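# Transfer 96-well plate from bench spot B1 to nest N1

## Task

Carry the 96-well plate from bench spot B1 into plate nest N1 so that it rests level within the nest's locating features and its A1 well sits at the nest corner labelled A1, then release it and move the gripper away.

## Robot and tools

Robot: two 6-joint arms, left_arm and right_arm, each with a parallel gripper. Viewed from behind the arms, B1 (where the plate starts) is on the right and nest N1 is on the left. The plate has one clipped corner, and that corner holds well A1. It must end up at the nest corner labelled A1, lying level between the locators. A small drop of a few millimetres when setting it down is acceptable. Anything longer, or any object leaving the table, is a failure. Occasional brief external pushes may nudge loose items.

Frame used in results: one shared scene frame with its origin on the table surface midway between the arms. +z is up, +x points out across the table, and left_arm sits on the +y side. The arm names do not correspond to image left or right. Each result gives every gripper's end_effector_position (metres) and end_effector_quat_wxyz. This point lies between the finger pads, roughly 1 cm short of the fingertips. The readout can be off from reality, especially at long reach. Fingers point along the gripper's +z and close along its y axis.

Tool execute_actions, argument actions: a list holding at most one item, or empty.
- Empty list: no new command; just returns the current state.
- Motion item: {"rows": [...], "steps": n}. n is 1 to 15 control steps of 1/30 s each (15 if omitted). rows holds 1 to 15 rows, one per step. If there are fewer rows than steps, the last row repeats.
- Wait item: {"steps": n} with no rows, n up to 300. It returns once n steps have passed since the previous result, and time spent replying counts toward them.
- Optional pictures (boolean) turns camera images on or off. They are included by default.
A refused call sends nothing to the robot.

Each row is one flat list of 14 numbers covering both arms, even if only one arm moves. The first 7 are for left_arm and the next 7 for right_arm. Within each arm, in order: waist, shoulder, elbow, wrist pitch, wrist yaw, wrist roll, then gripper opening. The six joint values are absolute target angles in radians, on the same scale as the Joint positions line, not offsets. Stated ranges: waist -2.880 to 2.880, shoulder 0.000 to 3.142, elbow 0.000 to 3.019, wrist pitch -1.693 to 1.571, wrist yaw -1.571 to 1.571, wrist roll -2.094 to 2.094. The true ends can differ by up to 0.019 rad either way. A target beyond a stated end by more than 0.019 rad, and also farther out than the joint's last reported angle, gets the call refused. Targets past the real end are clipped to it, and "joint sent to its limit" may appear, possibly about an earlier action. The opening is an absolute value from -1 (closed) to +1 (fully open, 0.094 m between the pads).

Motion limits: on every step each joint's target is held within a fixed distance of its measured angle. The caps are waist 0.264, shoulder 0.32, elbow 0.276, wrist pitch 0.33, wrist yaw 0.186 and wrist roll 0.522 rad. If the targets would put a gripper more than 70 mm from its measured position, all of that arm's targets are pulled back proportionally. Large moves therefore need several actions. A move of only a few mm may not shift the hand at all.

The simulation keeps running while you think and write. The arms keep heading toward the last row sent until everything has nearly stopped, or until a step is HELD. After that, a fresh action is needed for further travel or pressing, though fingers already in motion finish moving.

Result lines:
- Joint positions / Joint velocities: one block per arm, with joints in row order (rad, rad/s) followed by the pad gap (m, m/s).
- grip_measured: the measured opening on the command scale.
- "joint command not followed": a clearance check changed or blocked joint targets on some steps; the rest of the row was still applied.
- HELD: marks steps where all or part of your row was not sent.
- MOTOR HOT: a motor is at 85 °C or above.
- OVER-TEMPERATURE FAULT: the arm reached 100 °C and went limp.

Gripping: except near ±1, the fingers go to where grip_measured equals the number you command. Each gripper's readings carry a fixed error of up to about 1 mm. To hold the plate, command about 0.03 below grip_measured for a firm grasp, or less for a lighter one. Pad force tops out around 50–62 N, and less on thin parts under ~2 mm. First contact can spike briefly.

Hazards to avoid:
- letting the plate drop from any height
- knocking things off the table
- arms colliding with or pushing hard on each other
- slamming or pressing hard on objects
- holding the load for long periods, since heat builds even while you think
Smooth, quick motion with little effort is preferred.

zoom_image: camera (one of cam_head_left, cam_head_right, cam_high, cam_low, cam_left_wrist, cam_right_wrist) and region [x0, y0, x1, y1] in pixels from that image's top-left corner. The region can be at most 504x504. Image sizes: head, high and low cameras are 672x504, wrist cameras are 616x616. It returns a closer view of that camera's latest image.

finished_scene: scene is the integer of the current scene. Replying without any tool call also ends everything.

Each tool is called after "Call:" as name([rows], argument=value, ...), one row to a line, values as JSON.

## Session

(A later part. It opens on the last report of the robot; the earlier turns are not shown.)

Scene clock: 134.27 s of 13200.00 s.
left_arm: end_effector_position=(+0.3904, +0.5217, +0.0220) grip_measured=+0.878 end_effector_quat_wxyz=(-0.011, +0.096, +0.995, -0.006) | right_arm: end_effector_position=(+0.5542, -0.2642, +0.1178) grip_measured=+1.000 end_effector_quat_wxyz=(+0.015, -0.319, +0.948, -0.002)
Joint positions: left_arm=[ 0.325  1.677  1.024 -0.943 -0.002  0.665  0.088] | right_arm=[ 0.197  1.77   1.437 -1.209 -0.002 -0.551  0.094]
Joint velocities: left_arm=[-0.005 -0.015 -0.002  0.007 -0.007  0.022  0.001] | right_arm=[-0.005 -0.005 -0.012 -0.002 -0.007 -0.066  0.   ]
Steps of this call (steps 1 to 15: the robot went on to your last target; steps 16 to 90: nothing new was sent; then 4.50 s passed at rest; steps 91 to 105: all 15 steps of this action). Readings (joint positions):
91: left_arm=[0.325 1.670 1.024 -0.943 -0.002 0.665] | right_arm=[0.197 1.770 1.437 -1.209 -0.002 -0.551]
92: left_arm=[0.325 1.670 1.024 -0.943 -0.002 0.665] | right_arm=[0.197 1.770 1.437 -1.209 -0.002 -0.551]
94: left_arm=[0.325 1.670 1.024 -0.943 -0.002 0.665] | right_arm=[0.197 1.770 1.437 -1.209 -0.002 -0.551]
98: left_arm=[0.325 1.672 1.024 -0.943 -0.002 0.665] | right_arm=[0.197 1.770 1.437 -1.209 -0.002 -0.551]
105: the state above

Call:
execute_actions([
  {"rows": [[0.325,1.701,1.017,-0.932,0,0.673,0.88,0.2,1.782,1.497,-1.205,0,-0.536,1],[0.325,1.704,1.017,-0.930,0,0.673,0.88,0.2,1.782,1.497,-1.205,0,-0.536,1],[0.325,1.704,1.017,-0.930,0,0.673,0.86,0.2,1.782,1.497,-1.205,0,-0.536,1],[0.325,1.704,1.017,-0.930,0,0.673,0.84,0.2,1.782,1.497,-1.205,0,-0.536,1],[0.325,1.704,1.017,-0.930,0,0.673,0.82,0.2,1.782,1.497,-1.205,0,-0.536,1],[0.325,1.704,1.017,-0.930,0,0.673,0.80,0.2,1.782,1.497,-1.205,0,-0.536,1],[0.325,1.704,1.017,-0.930,0,0.673,0.78,0.2,1.782,1.497,-1.205,0,-0.536,1],[0.325,1.704,1.017,-0.930,0,0.673,0.76,0.2,1.782,1.497,-1.205,0,-0.536,1],[0.325,1.704,1.017,-0.930,0,0.673,0.745,0.2,1.782,1.497,-1.205,0,-0.536,1],[0.325,1.704,1.017,-0.930,0,0.673,0.73,0.2,1.782,1.497,-1.205,0,-0.536,1],[0.325,1.704,1.017,-0.930,0,0.673,0.72,0.2,1.782,1.497,-1.205,0,-0.536,1],[0.325,1.704,1.017,-0.930,0,0.673,0.71,0.2,1.782,1.497,-1.205,0,-0.536,1],[0.325,1.704,1.017,-0.930,0,0.673,0.70,0.2,1.782,1.497,-1.205,0,-0.536,1],[0.325,1.704,1.017,-0.930,0,0.673,0.69,0.2,1.782,1.497,-1.205,0,-0.536,1]], "steps": 15},
], pictures=false)

Call:
execute_actions([
  {"steps": 5},
])

Call:
zoom_image(camera="cam_left_wrist", region=[211, 160, 411, 360])

Call:
zoom_image(camera="cam_low", region=[410, 230, 580, 345])

Scene clock: 142.90 s of 13200.00 s.
left_arm: end_effector_position=(+0.3900, +0.5216, +0.0196) grip_measured=+0.713 end_effector_quat_wxyz=(-0.013, +0.096, +0.995, -0.007) | right_arm: end_effector_position=(+0.5542, -0.2642, +0.1178) grip_measured=+1.000 end_effector_quat_wxyz=(+0.015, -0.319, +0.948, -0.002)
Joint positions: left_arm=[ 0.325  1.683  1.024 -0.942 -0.002  0.665  0.08 ] | right_arm=[ 0.197  1.77   1.437 -1.209 -0.002 -0.551  0.094]
Joint velocities: left_arm=[-0.005 -0.005 -0.002  0.007 -0.037  0.007  0.001] | right_arm=[-0.005 -0.005  0.012 -0.002 -0.007 -0.022  0.   ]
Steps of this call (steps 1 to 15: the robot went on to your last target; steps 16 to 90: nothing new was sent; then 5.13 s passed at rest; steps 91 to 105: all 15 steps of this action). Readings (joint positions):
91: left_arm=[0.325 1.677 1.024 -0.943 -0.002 0.665] | right_arm=[0.197 1.770 1.437 -1.209 -0.002 -0.551]
92: left_arm=[0.325 1.678 1.024 -0.943 -0.002 0.665] | right_arm=[0.197 1.770 1.437 -1.209 -0.002 -0.551]
94: left_arm=[0.325 1.680 1.024 -0.943 -0.002 0.665] | right_arm=[0.197 1.770 1.437 -1.209 -0.002 -0.551]
98: left_arm=[0.325 1.683 1.024 -0.943 -0.002 0.665] | right_arm=[0.197 1.770 1.437 -1.209 -0.002 -0.551]
105: the state above

Scene clock: 143.07 s of 13200.00 s.
left_arm: end_effector_position=(+0.3900, +0.5216, +0.0196) grip_measured=+0.713 end_effector_quat_wxyz=(-0.013, +0.096, +0.995, -0.007) | right_arm: end_effector_position=(+0.5542, -0.2642, +0.1178) grip_measured=+1.000 end_effector_quat_wxyz=(+0.015, -0.319, +0.948, -0.002)
Joint positions: left_arm=[ 0.325  1.683  1.024 -0.942 -0.002  0.665  0.08 ] | right_arm=[ 0.197  1.77   1.437 -1.209 -0.002 -0.551  0.094]
Joint velocities: left_arm=[-0.005 -0.005 -0.002 -0.007 -0.037  0.037  0.   ] | right_arm=[-0.015  0.015  0.002  0.002  0.037 -0.007  0.   ]
Steps of this call (steps 1 to 5: the robot went on to your last target). Readings (joint positions):
1: left_arm=[0.325 1.683 1.024 -0.942 -0.002 0.665] | right_arm=[0.197 1.770 1.437 -1.209 -0.002 -0.551]
2: left_arm=[0.325 1.683 1.024 -0.942 -0.002 0.665] | right_arm=[0.197 1.770 1.437 -1.209 -0.002 -0.551]
4: left_arm=[0.325 1.683 1.024 -0.942 -0.002 0.665] | right_arm=[0.197 1.770 1.437 -1.209 -0.002 -0.551]
5: the state above

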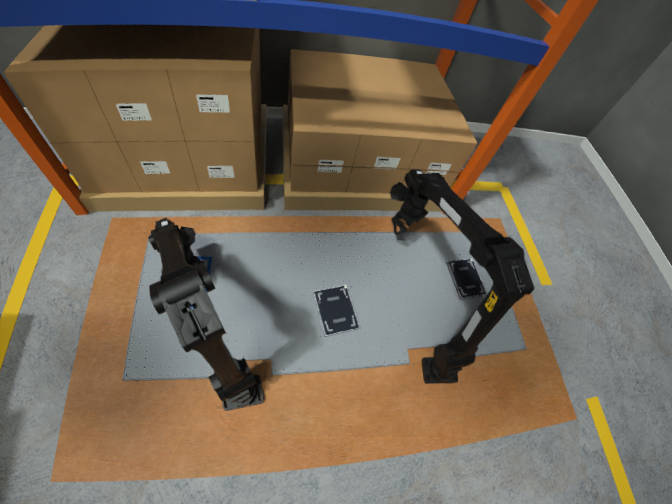

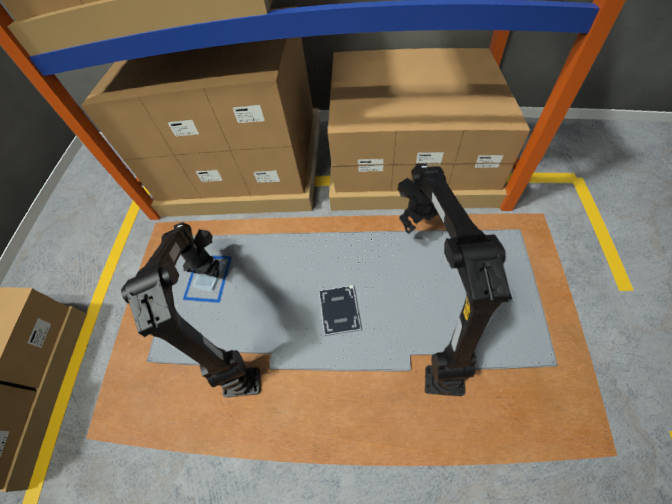

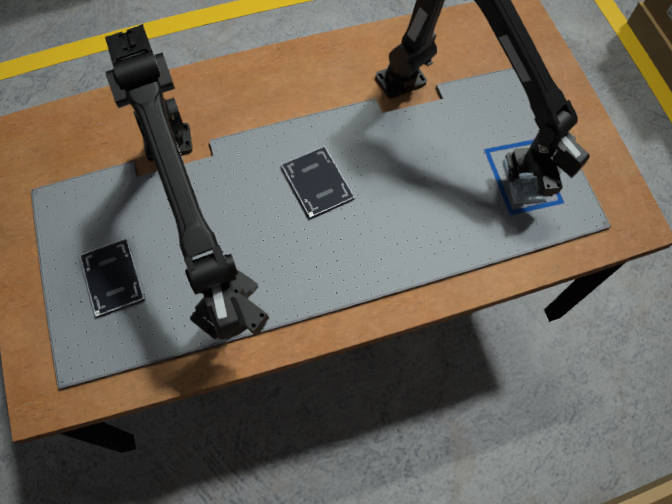

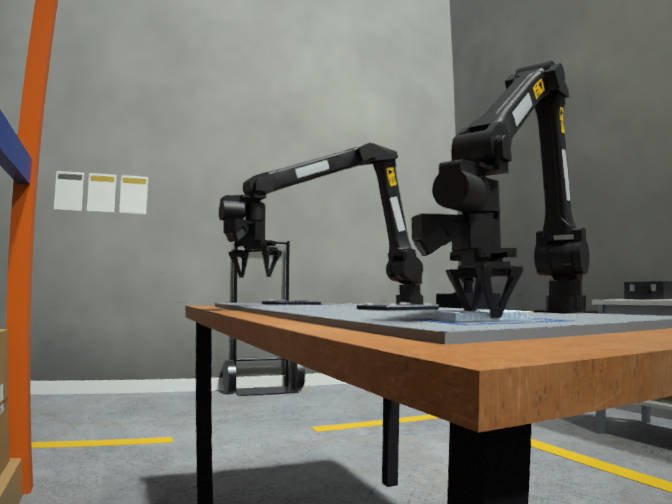

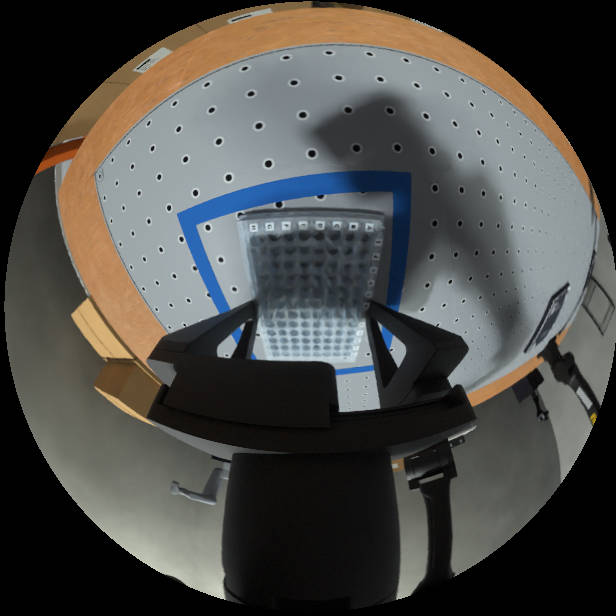

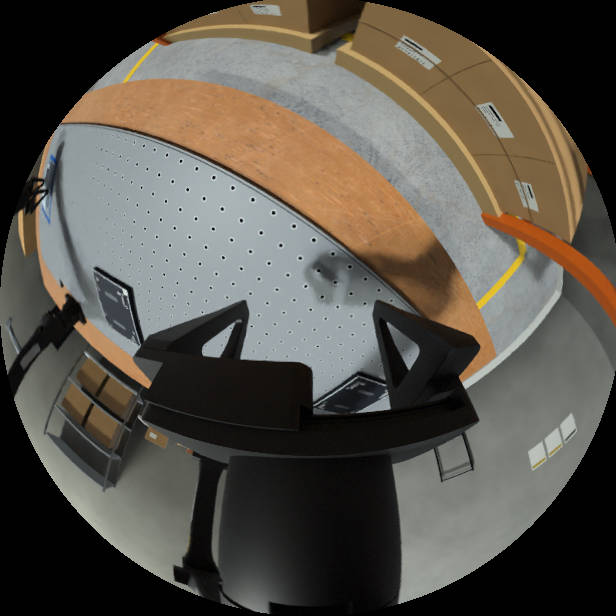

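Region (211, 160, 411, 360) of cam_left_wrist's 616x616 image, scaled by 2.520, with more detail than that image has.

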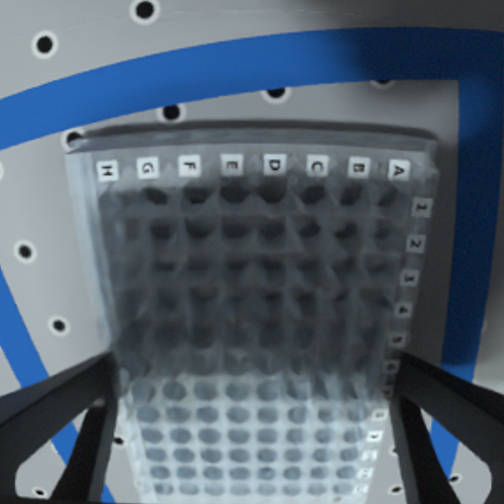

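Region (410, 230, 580, 345) of cam_low's 672x504 image, scaled by 2.965, with more detail than that image has; it fills the top 341 rows of this view, and the rest is white.

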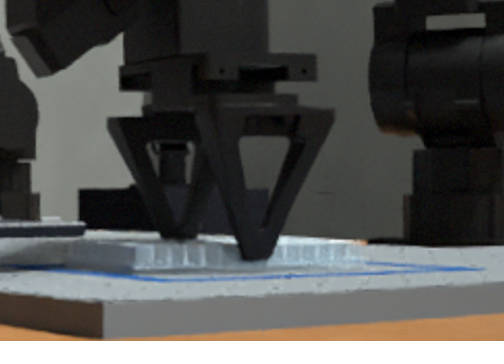

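Call:
execute_actions([
  {"rows": [[0.325,1.659,1.071,-0.95,0,0.665,0.685,0.2,1.782,1.497,-1.205,0,-0.55,1],[0.325,1.655,1.073,-0.955,0,0.665,0.685,0.2,1.782,1.497,-1.205,0,-0.56,1],[0.325,1.649,1.077,-0.955,0,0.665,0.685,0.2,1.782,1.497,-1.205,0,-0.57,1],[0.325,1.642,1.082,-0.957,0,0.665,0.685,0.2,1.782,1.497,-1.205,0,-0.58,1],[0.325,1.633,1.088,-0.964,0,0.665,0.685,0.2,1.782,1.497,-1.205,0,-0.59,1],[0.325,1.623,1.095,-0.973,0,0.665,0.685,0.2,1.782,1.497,-1.205,0,-0.60,1],[0.325,1.613,1.102,-0.986,0,0.665,0.685,0.2,1.782,1.497,-1.205,0,-0.61,1],[0.325,1.602,1.109,-1.0,0,0.665,0.685,0.2,1.782,1.497,-1.205,0,-0.615,1],[0.325,1.592,1.115,-1.017,0,0.65,0.685,0.2,1.782,1.497,-1.205,0,-0.615,1],[0.325,1.582,1.122,-1.034,0,0.62,0.685,0.2,1.782,1.497,-1.205,0,-0.615,1],[0.325,1.573,1.128,-1.051,0,0.58,0.685,0.2,1.782,1.497,-1.205,0,-0.615,1],[0.325,1.566,1.133,-1.068,0,0.535,0.685,0.2,1.782,1.497,-1.205,0,-0.615,1],[0.325,1.560,1.137,-1.085,0,0.49,0.685,0.2,1.782,1.497,-1.205,0,-0.615,1],[0.325,1.556,1.139,-1.099,0,0.44,0.685,0.2,1.782,1.497,-1.205,0,-0.615,1],[0.322,1.555,1.14,-1.112,0,0.39,0.685,0.2,1.782,1.497,-1.205,0,-0.615,1]], "steps": 15},
], pictures=false)

Call:
execute_actions([
  {"rows": [[0.318,1.555,1.141,-1.121,0,0.337,0.685,0.2,1.782,1.497,-1.205,0,-0.615,1],[0.313,1.555,1.142,-1.128,0,0.284,0.685,0.2,1.782,1.497,-1.205,0,-0.615,1],[0.306,1.555,1.144,-1.131,0,0.231,0.685,0.2,1.782,1.497,-1.205,0,-0.615,1],[0.296,1.555,1.146,-1.131,0,0.178,0.685,0.2,1.782,1.497,-1.205,0,-0.615,1],[0.283,1.56,1.150,-1.132,0,0.125,0.685,0.2,1.782,1.497,-1.205,0,-0.615,1],[0.267,1.575,1.154,-1.132,0,0.072,0.685,0.2,1.782,1.497,-1.205,0,-0.615,1],[0.249,1.59,1.159,-1.133,0,0.019,0.685,0.2,1.782,1.497,-1.205,0,-0.615,1],[0.229,1.605,1.165,-1.134,0,-0.034,0.685,0.2,1.782,1.497,-1.205,0,-0.615,1],[0.207,1.615,1.171,-1.135,0,-0.087,0.685,0.2,1.782,1.497,-1.205,0,-0.615,1],[0.183,1.620,1.177,-1.136,0,-0.14,0.685,0.2,1.782,1.497,-1.205,0,-0.615,1],[0.157,1.626,1.184,-1.137,0,-0.193,0.685,0.2,1.782,1.497,-1.205,0,-0.615,1],[0.130,1.632,1.191,-1.138,0,-0.246,0.685,0.2,1.782,1.497,-1.205,0,-0.615,1],[0.101,1.638,1.199,-1.139,0,-0.299,0.685,0.2,1.782,1.497,-1.205,0,-0.615,1],[0.070,1.645,1.208,-1.140,0,-0.352,0.685,0.2,1.782,1.497,-1.205,0,-0.615,1],[0.039,1.652,1.216,-1.142,0,-0.405,0.685,0.2,1.782,1.497,-1.205,0,-0.615,1]], "steps": 15},
], pictures=false)

Call:
execute_actions([
  {"rows": [[0.006,1.659,1.225,-1.143,0,-0.458,0.685,0.2,1.782,1.497,-1.205,0,-0.615,1],[-0.027,1.666,1.234,-1.144,0,-0.511,0.685,0.2,1.782,1.497,-1.205,0,-0.615,1],[-0.062,1.674,1.243,-1.146,0,-0.564,0.685,0.2,1.782,1.497,-1.205,0,-0.615,1],[-0.097,1.682,1.253,-1.147,0,-0.617,0.685,0.2,1.782,1.497,-1.205,0,-0.615,1],[-0.132,1.690,1.263,-1.149,0,-0.67,0.685,0.2,1.782,1.497,-1.205,0,-0.615,1],[-0.168,1.698,1.272,-1.150,0,-0.723,0.685,0.2,1.782,1.497,-1.205,0,-0.615,1],[-0.204,1.705,1.282,-1.152,0,-0.776,0.685,0.2,1.782,1.497,-1.205,0,-0.615,1],[-0.241,1.714,1.292,-1.153,0,-0.829,0.685,0.2,1.782,1.497,-1.205,0,-0.615,1],[-0.277,1.721,1.302,-1.155,0,-0.882,0.685,0.2,1.782,1.497,-1.205,0,-0.615,1],[-0.313,1.729,1.311,-1.156,0,-0.935,0.685,0.2,1.782,1.497,-1.205,0,-0.615,1],[-0.348,1.737,1.321,-1.158,0,-0.988,0.685,0.2,1.782,1.497,-1.205,0,-0.615,1],[-0.383,1.745,1.331,-1.159,0,-1.041,0.685,0.2,1.782,1.497,-1.205,0,-0.615,1],[-0.418,1.753,1.340,-1.161,0,-1.094,0.685,0.2,1.782,1.497,-1.205,0,-0.615,1],[-0.451,1.760,1.349,-1.162,0,-1.147,0.685,0.2,1.782,1.497,-1.205,0,-0.615,1],[-0.484,1.767,1.358,-1.163,0,-1.2,0.685,0.2,1.782,1.497,-1.205,0,-0.615,1]], "steps": 15},
], pictures=false)

Call:
execute_actions([
  {"rows": [[-0.515,1.774,1.366,-1.165,0,-1.253,0.685,0.2,1.782,1.497,-1.205,0,-0.615,1],[-0.546,1.781,1.375,-1.166,0,-1.306,0.685,0.2,1.782,1.497,-1.205,0,-0.615,1],[-0.575,1.787,1.383,-1.167,0,-1.359,0.685,0.2,1.782,1.497,-1.205,0,-0.615,1],[-0.602,1.793,1.390,-1.168,0,-1.412,0.685,0.2,1.782,1.497,-1.205,0,-0.615,1],[-0.628,1.799,1.397,-1.169,0,-1.465,0.685,0.2,1.782,1.497,-1.205,0,-0.615,1],[-0.652,1.804,1.403,-1.170,0,-1.518,0.685,0.2,1.782,1.497,-1.205,0,-0.615,1],[-0.674,1.809,1.409,-1.171,0,-1.571,0.685,0.2,1.782,1.497,-1.205,0,-0.615,1],[-0.694,1.813,1.415,-1.172,0,-1.624,0.685,0.2,1.782,1.497,-1.205,0,-0.615,1],[-0.712,1.817,1.420,-1.173,0,-1.677,0.685,0.2,1.782,1.497,-1.205,0,-0.615,1],[-0.728,1.821,1.424,-1.173,0,-1.73,0.685,0.2,1.782,1.497,-1.205,0,-0.615,1],[-0.741,1.824,1.428,-1.174,0,-1.78,0.685,0.2,1.782,1.497,-1.205,0,-0.615,1],[-0.751,1.826,1.430,-1.174,0,-1.825,0.685,0.2,1.782,1.497,-1.205,0,-0.615,1],[-0.758,1.828,1.432,-1.175,0,-1.865,0.685,0.2,1.782,1.497,-1.205,0,-0.615,1],[-0.763,1.829,1.434,-1.175,0,-1.89,0.685,0.2,1.782,1.497,-1.205,0,-0.615,1],[-0.765,1.829,1.434,-1.175,0,-1.905,0.685,0.2,1.782,1.497,-1.205,0,-0.615,1]], "steps": 15},
], pictures=false)

Call:
execute_actions([
  {"steps": 10},
])

Scene clock: 192.27 s of 13200.00 s.
left_arm: end_effector_position=(+0.3919, +0.5225, +0.0736) grip_measured=+0.713 end_effector_quat_wxyz=(-0.008, +0.034, +0.999, -0.003) | right_arm: end_effector_position=(+0.5542, -0.2642, +0.1178) grip_measured=+1.000 end_effector_quat_wxyz=(+0.014, -0.339, +0.941, -0.003)
Joint positions: left_arm=[ 0.325  1.597  1.083 -1.073 -0.002  0.54   0.08 ] | right_arm=[ 0.197  1.77   1.437 -1.209 -0.002 -0.594  0.094]
Joint velocities: left_arm=[-0.015 -0.347  0.178 -0.422 -0.022 -0.96   0.   ] | right_arm=[-0.005 -0.005  0.002 -0.007 -0.022  0.022  0.   ]
Steps of this call (steps 1 to 15: the robot went on to your last target; steps 16 to 90: nothing new was sent; then 45.70 s passed at rest; steps 91 to 105: all 15 steps of this action). Readings (joint positions):
91: left_arm=[0.325 1.683 1.024 -0.942 -0.002 0.665] | right_arm=[0.197 1.770 1.437 -1.209 -0.002 -0.551]
92: left_arm=[0.325 1.683 1.024 -0.942 -0.002 0.665] | right_arm=[0.197 1.770 1.437 -1.209 -0.002 -0.551]
94: left_arm=[0.325 1.683 1.025 -0.943 -0.002 0.665] | right_arm=[0.197 1.770 1.437 -1.209 -0.002 -0.554]
98: left_arm=[0.325 1.674 1.037 -0.969 -0.002 0.665] | right_arm=[0.197 1.770 1.437 -1.209 -0.002 -0.575]
105: the state above

Scene clock: 192.77 s of 13200.00 s.
left_arm: end_effector_position=(+0.4366, +0.4394, +0.0840) grip_measured=+0.713 end_effector_quat_wxyz=(-0.017, -0.216, +0.976, +0.000) | right_arm: end_effector_position=(+0.5542, -0.2642, +0.1178) grip_measured=+1.000 end_effector_quat_wxyz=(+0.014, -0.342, +0.940, -0.003)
Joint positions: left_arm=[ 0.109  1.624  1.146 -1.128 -0.002 -0.179  0.08 ] | right_arm=[ 0.197  1.77   1.437 -1.209 -0.002 -0.599  0.094]
Joint velocities: left_arm=[-0.943  0.259  0.237 -0.046  0.022 -1.487 -0.   ] | right_arm=[-0.005  0.005  0.012 -0.002  0.007  0.022  0.   ]
Steps of this call (steps 1 to 15: all 15 steps of this action). Readings (joint positions):
1: left_arm=[0.325 1.586 1.088 -1.086 -0.002 0.503] | right_arm=[0.197 1.770 1.437 -1.209 -0.002 -0.595]
2: left_arm=[0.325 1.577 1.092 -1.097 -0.002 0.463] | right_arm=[0.197 1.770 1.437 -1.209 -0.002 -0.596]
4: left_arm=[0.322 1.567 1.097 -1.112 -0.002 0.375] | right_arm=[0.197 1.770 1.437 -1.209 -0.002 -0.598]
8: left_arm=[0.286 1.569 1.101 -1.122 -0.002 0.182] | right_arm=[0.197 1.770 1.437 -1.209 -0.002 -0.599]
15: the state above

Scene clock: 193.27 s of 13200.00 s.
left_arm: end_effector_position=(+0.4825, +0.1935, +0.0825) grip_measured=+0.713 end_effector_quat_wxyz=(-0.008, -0.340, +0.941, +0.007) | right_arm: end_effector_position=(+0.5542, -0.2642, +0.1178) grip_measured=+1.000 end_effector_quat_wxyz=(+0.014, -0.342, +0.940, -0.003)
Joint positions: left_arm=[-0.424  1.737  1.292 -1.147 -0.002 -0.97   0.08 ] | right_arm=[ 0.197  1.77   1.437 -1.209 -0.002 -0.599  0.094]
Joint velocities: left_arm=[-1.011  0.22   0.261 -0.012 -0.007 -1.473  0.   ] | right_arm=[ 0.015  0.005  0.002  0.002 -0.081 -0.022  0.   ]
Steps of this call (steps 1 to 15: all 15 steps of this action). Readings (joint positions):
1: left_arm=[0.077 1.632 1.155 -1.129 -0.002 -0.231] | right_arm=[0.197 1.770 1.437 -1.209 -0.002 -0.599]
2: left_arm=[0.043 1.641 1.164 -1.130 -0.002 -0.284] | right_arm=[0.197 1.770 1.437 -1.209 -0.002 -0.599]
4: left_arm=[-0.026 1.656 1.181 -1.132 -0.002 -0.389] | right_arm=[0.197 1.770 1.437 -1.209 -0.002 -0.599]
8: left_arm=[-0.171 1.685 1.222 -1.138 -0.002 -0.600] | right_arm=[0.197 1.770 1.437 -1.209 -0.002 -0.599]
15: the state above

Scene clock: 193.77 s of 13200.00 s.
left_arm: end_effector_position=(+0.4291, +0.0245, +0.0752) grip_measured=+0.713 end_effector_quat_wxyz=(-0.005, -0.527, +0.850, +0.013) | right_arm: end_effector_position=(+0.5542, -0.2642, +0.1178) grip_measured=+1.000 end_effector_quat_wxyz=(+0.014, -0.342, +0.940, -0.003)
Joint positions: left_arm=[-0.773  1.81   1.375 -1.163 -0.002 -1.737  0.08 ] | right_arm=[ 0.197  1.77   1.437 -1.209 -0.002 -0.6    0.094]
Joint velocities: left_arm=[-0.2    0.034  0.022 -0.012 -0.066 -1.077  0.   ] | right_arm=[-0.005  0.005  0.002  0.022 -0.037  0.066  0.   ]
Steps of this call (steps 1 to 15: all 15 steps of this action). Readings (joint positions):
1: left_arm=[-0.459 1.744 1.301 -1.148 -0.002 -1.023] | right_arm=[0.197 1.770 1.437 -1.209 -0.002 -0.599]
2: left_arm=[-0.492 1.752 1.309 -1.150 -0.002 -1.076] | right_arm=[0.197 1.770 1.437 -1.209 -0.002 -0.599]
4: left_arm=[-0.556 1.766 1.324 -1.152 -0.002 -1.182] | right_arm=[0.197 1.770 1.437 -1.209 -0.002 -0.600]
8: left_arm=[-0.665 1.789 1.350 -1.157 -0.002 -1.394] | right_arm=[0.197 1.770 1.437 -1.209 -0.002 -0.600]
15: the state above

Scene clock: 194.10 s of 13200.00 s.
left_arm: end_effector_position=(+0.4297, +0.0255, +0.0751) grip_measured=+0.713 end_effector_quat_wxyz=(-0.004, -0.587, +0.809, +0.014) | right_arm: end_effector_position=(+0.5542, -0.2642, +0.1178) grip_measured=+1.000 end_effector_quat_wxyz=(+0.014, -0.342, +0.940, -0.003)
Joint positions: left_arm=[-0.771  1.811  1.375 -1.164 -0.002 -1.88   0.08 ] | right_arm=[ 0.197  1.77   1.437 -1.209 -0.002 -0.6    0.094]
Joint velocities: left_arm=[ 0.015  0.005  0.002 -0.002  0.007 -0.051  0.   ] | right_arm=[-0.005  0.005  0.002 -0.017 -0.037 -0.066  0.   ]
Steps of this call (steps 1 to 10: the robot went on to your last target). Readings (joint positions):
1: left_arm=[-0.778 1.811 1.375 -1.163 -0.002 -1.769] | right_arm=[0.197 1.770 1.437 -1.209 -0.002 -0.600]
2: left_arm=[-0.780 1.811 1.375 -1.163 -0.002 -1.795] | right_arm=[0.197 1.770 1.437 -1.209 -0.002 -0.600]
4: left_arm=[-0.779 1.811 1.375 -1.164 -0.002 -1.832] | right_arm=[0.197 1.770 1.437 -1.209 -0.002 -0.600]
8: left_arm=[-0.773 1.811 1.375 -1.164 -0.002 -1.870] | right_arm=[0.197 1.770 1.437 -1.209 -0.002 -0.600]
10: the state above

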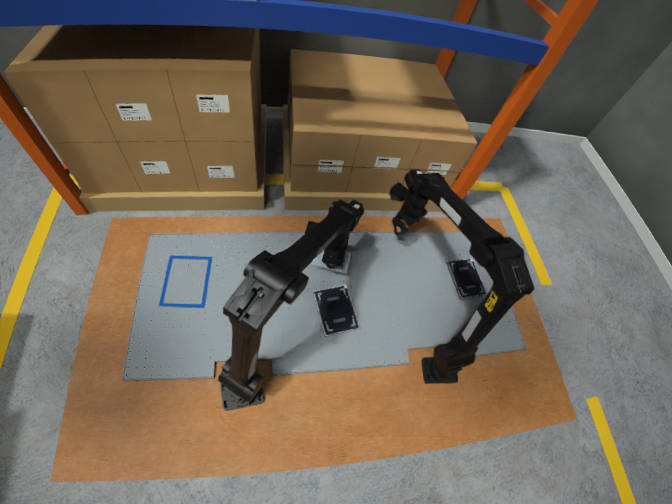

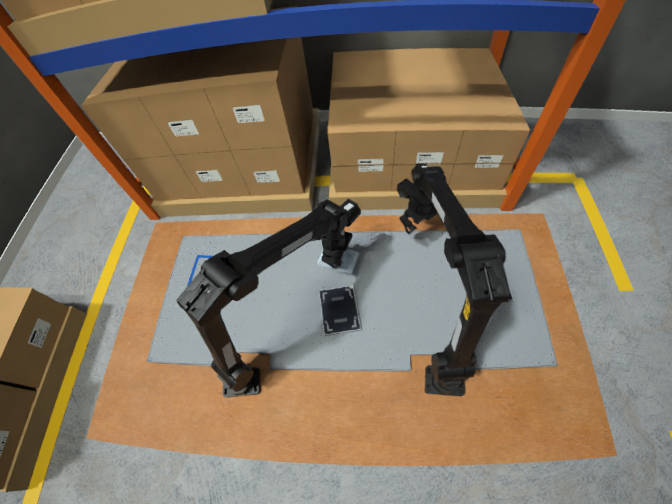

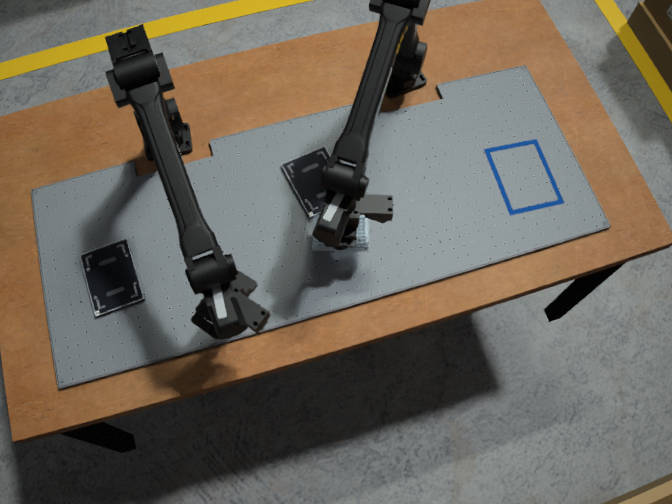

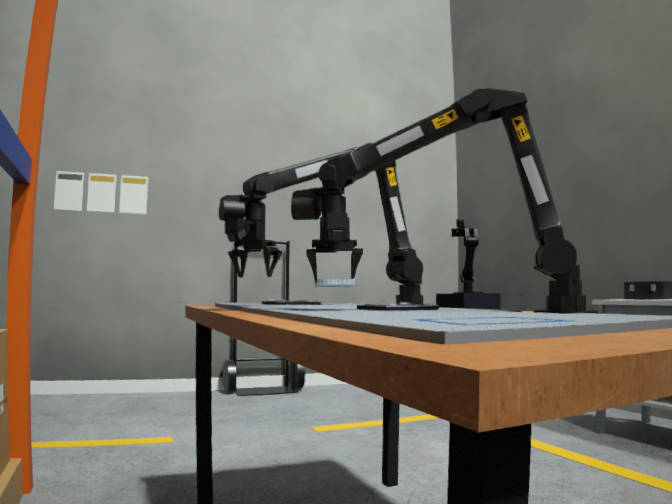

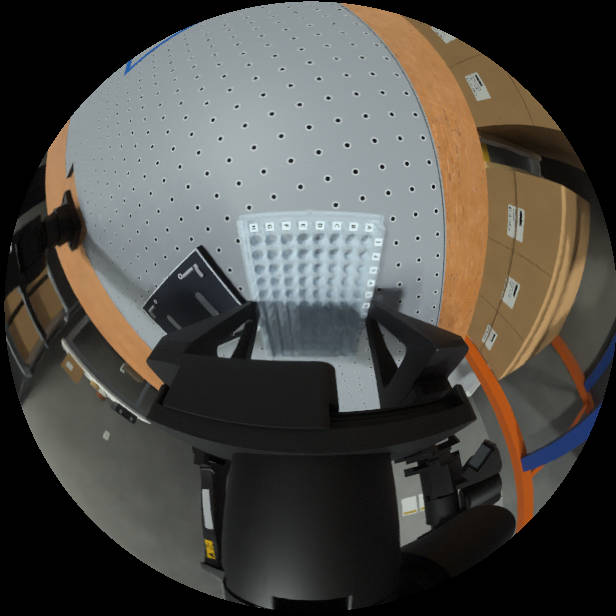

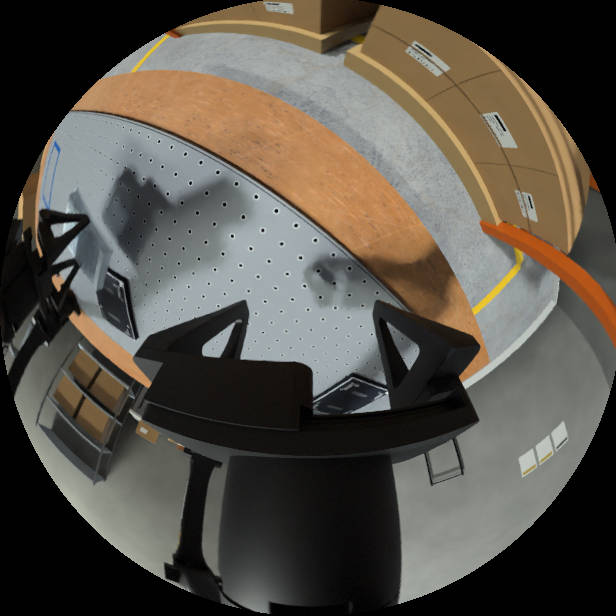

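Call:
execute_actions([
  {"rows": [[-0.762,1.831,1.372,-1.16,0,-1.895,0.685,0.2,1.782,1.497,-1.205,0,-0.615,1],[-0.757,1.834,1.370,-1.153,0,-1.895,0.685,0.2,1.782,1.497,-1.205,0,-0.615,1],[-0.752,1.838,1.366,-1.151,0,-1.895,0.685,0.2,1.782,1.497,-1.205,0,-0.615,1],[-0.747,1.842,1.362,-1.147,0,-1.895,0.685,0.2,1.782,1.497,-1.205,0,-0.615,1],[-0.743,1.847,1.357,-1.140,0,-1.895,0.685,0.2,1.782,1.497,-1.205,0,-0.615,1],[-0.740,1.853,1.351,-1.131,0,-1.895,0.685,0.2,1.782,1.497,-1.205,0,-0.615,1],[-0.738,1.859,1.345,-1.120,0,-1.895,0.685,0.2,1.782,1.497,-1.205,0,-0.615,1],[-0.738,1.866,1.339,-1.108,0,-1.895,0.685,0.2,1.782,1.497,-1.205,0,-0.615,1],[-0.738,1.872,1.333,-1.096,0,-1.895,0.685,0.2,1.782,1.497,-1.205,0,-0.615,1],[-0.738,1.878,1.328,-1.083,0,-1.895,0.685,0.2,1.782,1.497,-1.205,0,-0.615,1],[-0.738,1.883,1.323,-1.070,0,-1.895,0.685,0.2,1.782,1.497,-1.205,0,-0.615,1],[-0.738,1.887,1.319,-1.058,0,-1.895,0.685,0.2,1.782,1.497,-1.205,0,-0.615,1],[-0.738,1.890,1.316,-1.047,0,-1.895,0.685,0.2,1.782,1.497,-1.205,0,-0.615,1],[-0.738,1.892,1.314,-1.038,0,-1.895,0.685,0.2,1.782,1.497,-1.205,0,-0.615,1],[-0.738,1.893,1.313,-1.030,0,-1.895,0.685,0.2,1.782,1.497,-1.205,0,-0.615,1]], "steps": 15},
], pictures=false)

Call:
execute_actions([
  {"rows": [[-0.738,1.893,1.313,-1.026,0,-1.895,0.685,0.2,1.782,1.497,-1.205,0,-0.615,1],[-0.738,1.893,1.313,-1.023,0,-1.895,0.685,0.2,1.782,1.497,-1.205,0,-0.615,1]], "steps": 10},
])

Call:
zoom_image(camera="cam_low", region=[290, 260, 390, 320])

Scene clock: 210.17 s of 13200.00 s.
left_arm: end_effector_position=(+0.4361, +0.0414, +0.0244) grip_measured=+0.713 end_effector_quat_wxyz=(-0.007, -0.607, +0.795, +0.022) | right_arm: end_effector_position=(+0.5542, -0.2642, +0.1178) grip_measured=+1.000 end_effector_quat_wxyz=(+0.014, -0.342, +0.940, -0.003)
Joint positions: left_arm=[-0.739  1.875  1.319 -1.061 -0.002 -1.897  0.08 ] | right_arm=[ 0.197  1.77   1.437 -1.209 -0.002 -0.6    0.094]
Joint velocities: left_arm=[-0.015  0.22  -0.115  0.281  0.066 -0.051  0.   ] | right_arm=[ 0.005 -0.015 -0.002  0.002 -0.051  0.095  0.   ]
Steps of this call (steps 1 to 30: the robot went on to your last target; steps 31 to 90: nothing new was sent; then 12.57 s passed at rest; steps 91 to 105: all 15 steps of this action). Readings (joint positions):
91: left_arm=[-0.771 1.811 1.375 -1.164 -0.002 -1.897] | right_arm=[0.197 1.770 1.437 -1.209 -0.002 -0.600]
92: left_arm=[-0.770 1.811 1.375 -1.164 -0.002 -1.897] | right_arm=[0.197 1.770 1.437 -1.209 -0.002 -0.600]
94: left_arm=[-0.768 1.812 1.375 -1.163 -0.002 -1.897] | right_arm=[0.197 1.770 1.437 -1.209 -0.002 -0.600]
98: left_arm=[-0.754 1.821 1.358 -1.139 -0.002 -1.897] | right_arm=[0.197 1.770 1.437 -1.209 -0.002 -0.600]
105: the state above

Scene clock: 210.50 s of 13200.00 s.
left_arm: end_effector_position=(+0.4396, +0.0390, +0.0199) grip_measured=+0.713 end_effector_quat_wxyz=(-0.004, -0.607, +0.795, +0.014) | right_arm: end_effector_position=(+0.5542, -0.2642, +0.1178) grip_measured=+1.000 end_effector_quat_wxyz=(+0.014, -0.342, +0.940, -0.003)
Joint positions: left_arm=[-0.739  1.881  1.315 -1.035 -0.002 -1.897  0.08 ] | right_arm=[ 0.197  1.77   1.437 -1.209 -0.002 -0.6    0.094]
Joint velocities: left_arm=[ 0.005  0.005 -0.012  0.017 -0.022  0.007 -0.001] | right_arm=[-0.005 -0.015 -0.012 -0.012  0.037 -0.051  0.   ]
Steps of this call (steps 1 to 10: all 10 steps of this action). Readings (joint positions):
1: left_arm=[-0.739 1.881 1.316 -1.053 -0.002 -1.897] | right_arm=[0.197 1.770 1.437 -1.209 -0.002 -0.600]
2: left_arm=[-0.739 1.882 1.315 -1.051 -0.002 -1.897] | right_arm=[0.197 1.770 1.437 -1.209 -0.002 -0.600]
4: left_arm=[-0.739 1.881 1.315 -1.040 -0.002 -1.897] | right_arm=[0.197 1.770 1.437 -1.209 -0.002 -0.600]
8: left_arm=[-0.739 1.881 1.315 -1.035 -0.002 -1.897] | right_arm=[0.197 1.770 1.437 -1.209 -0.002 -0.600]
10: the state above

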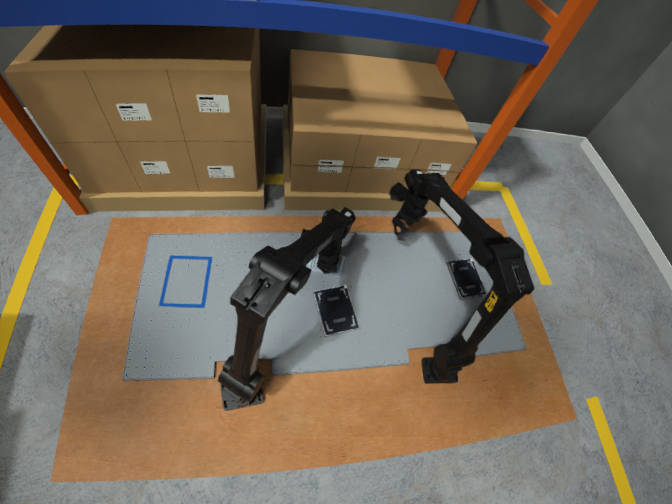

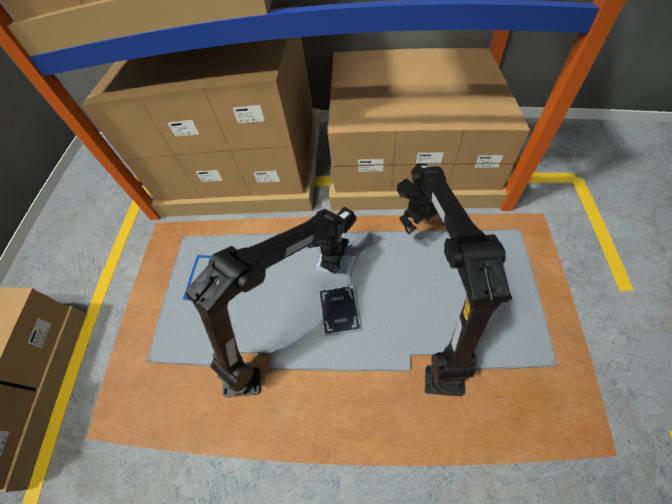

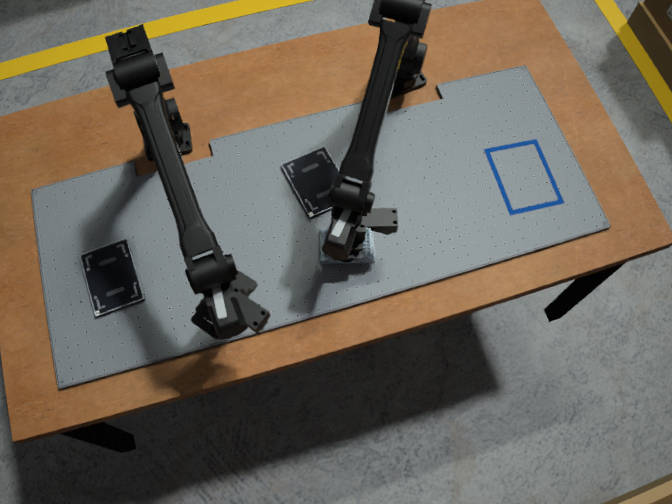

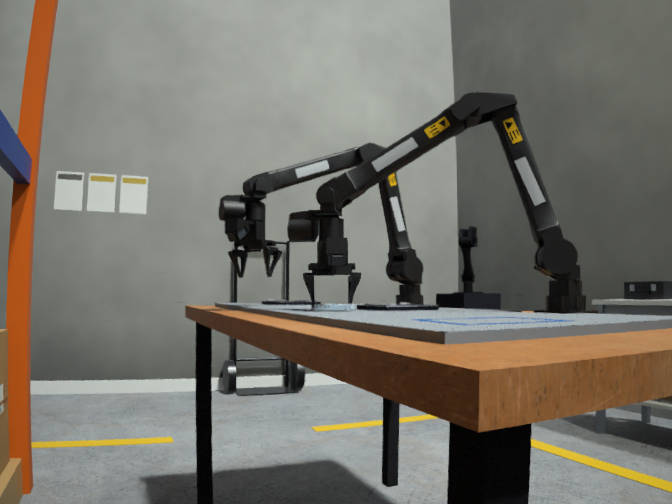

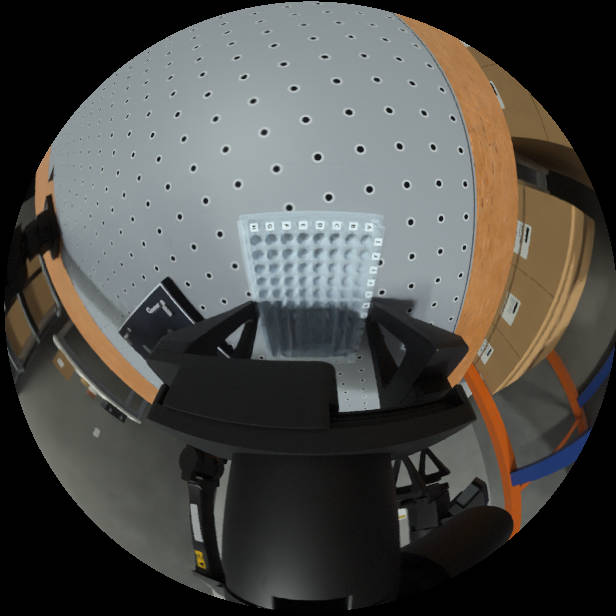

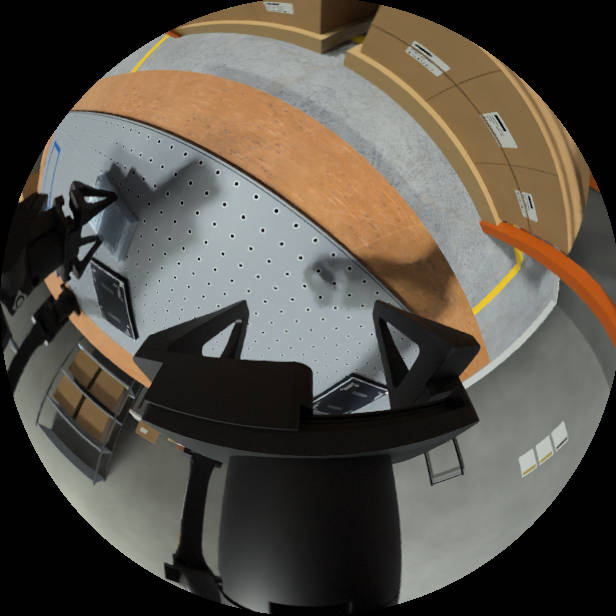

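Region (290, 260, 390, 320) of cam_low's 672x504 image, scaled by 5.040, with more detail than that image has; it fills the top 302 rows of this view, and the rest is white.

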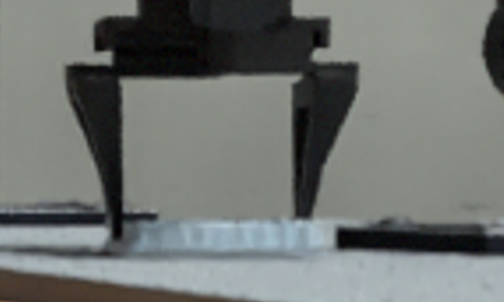

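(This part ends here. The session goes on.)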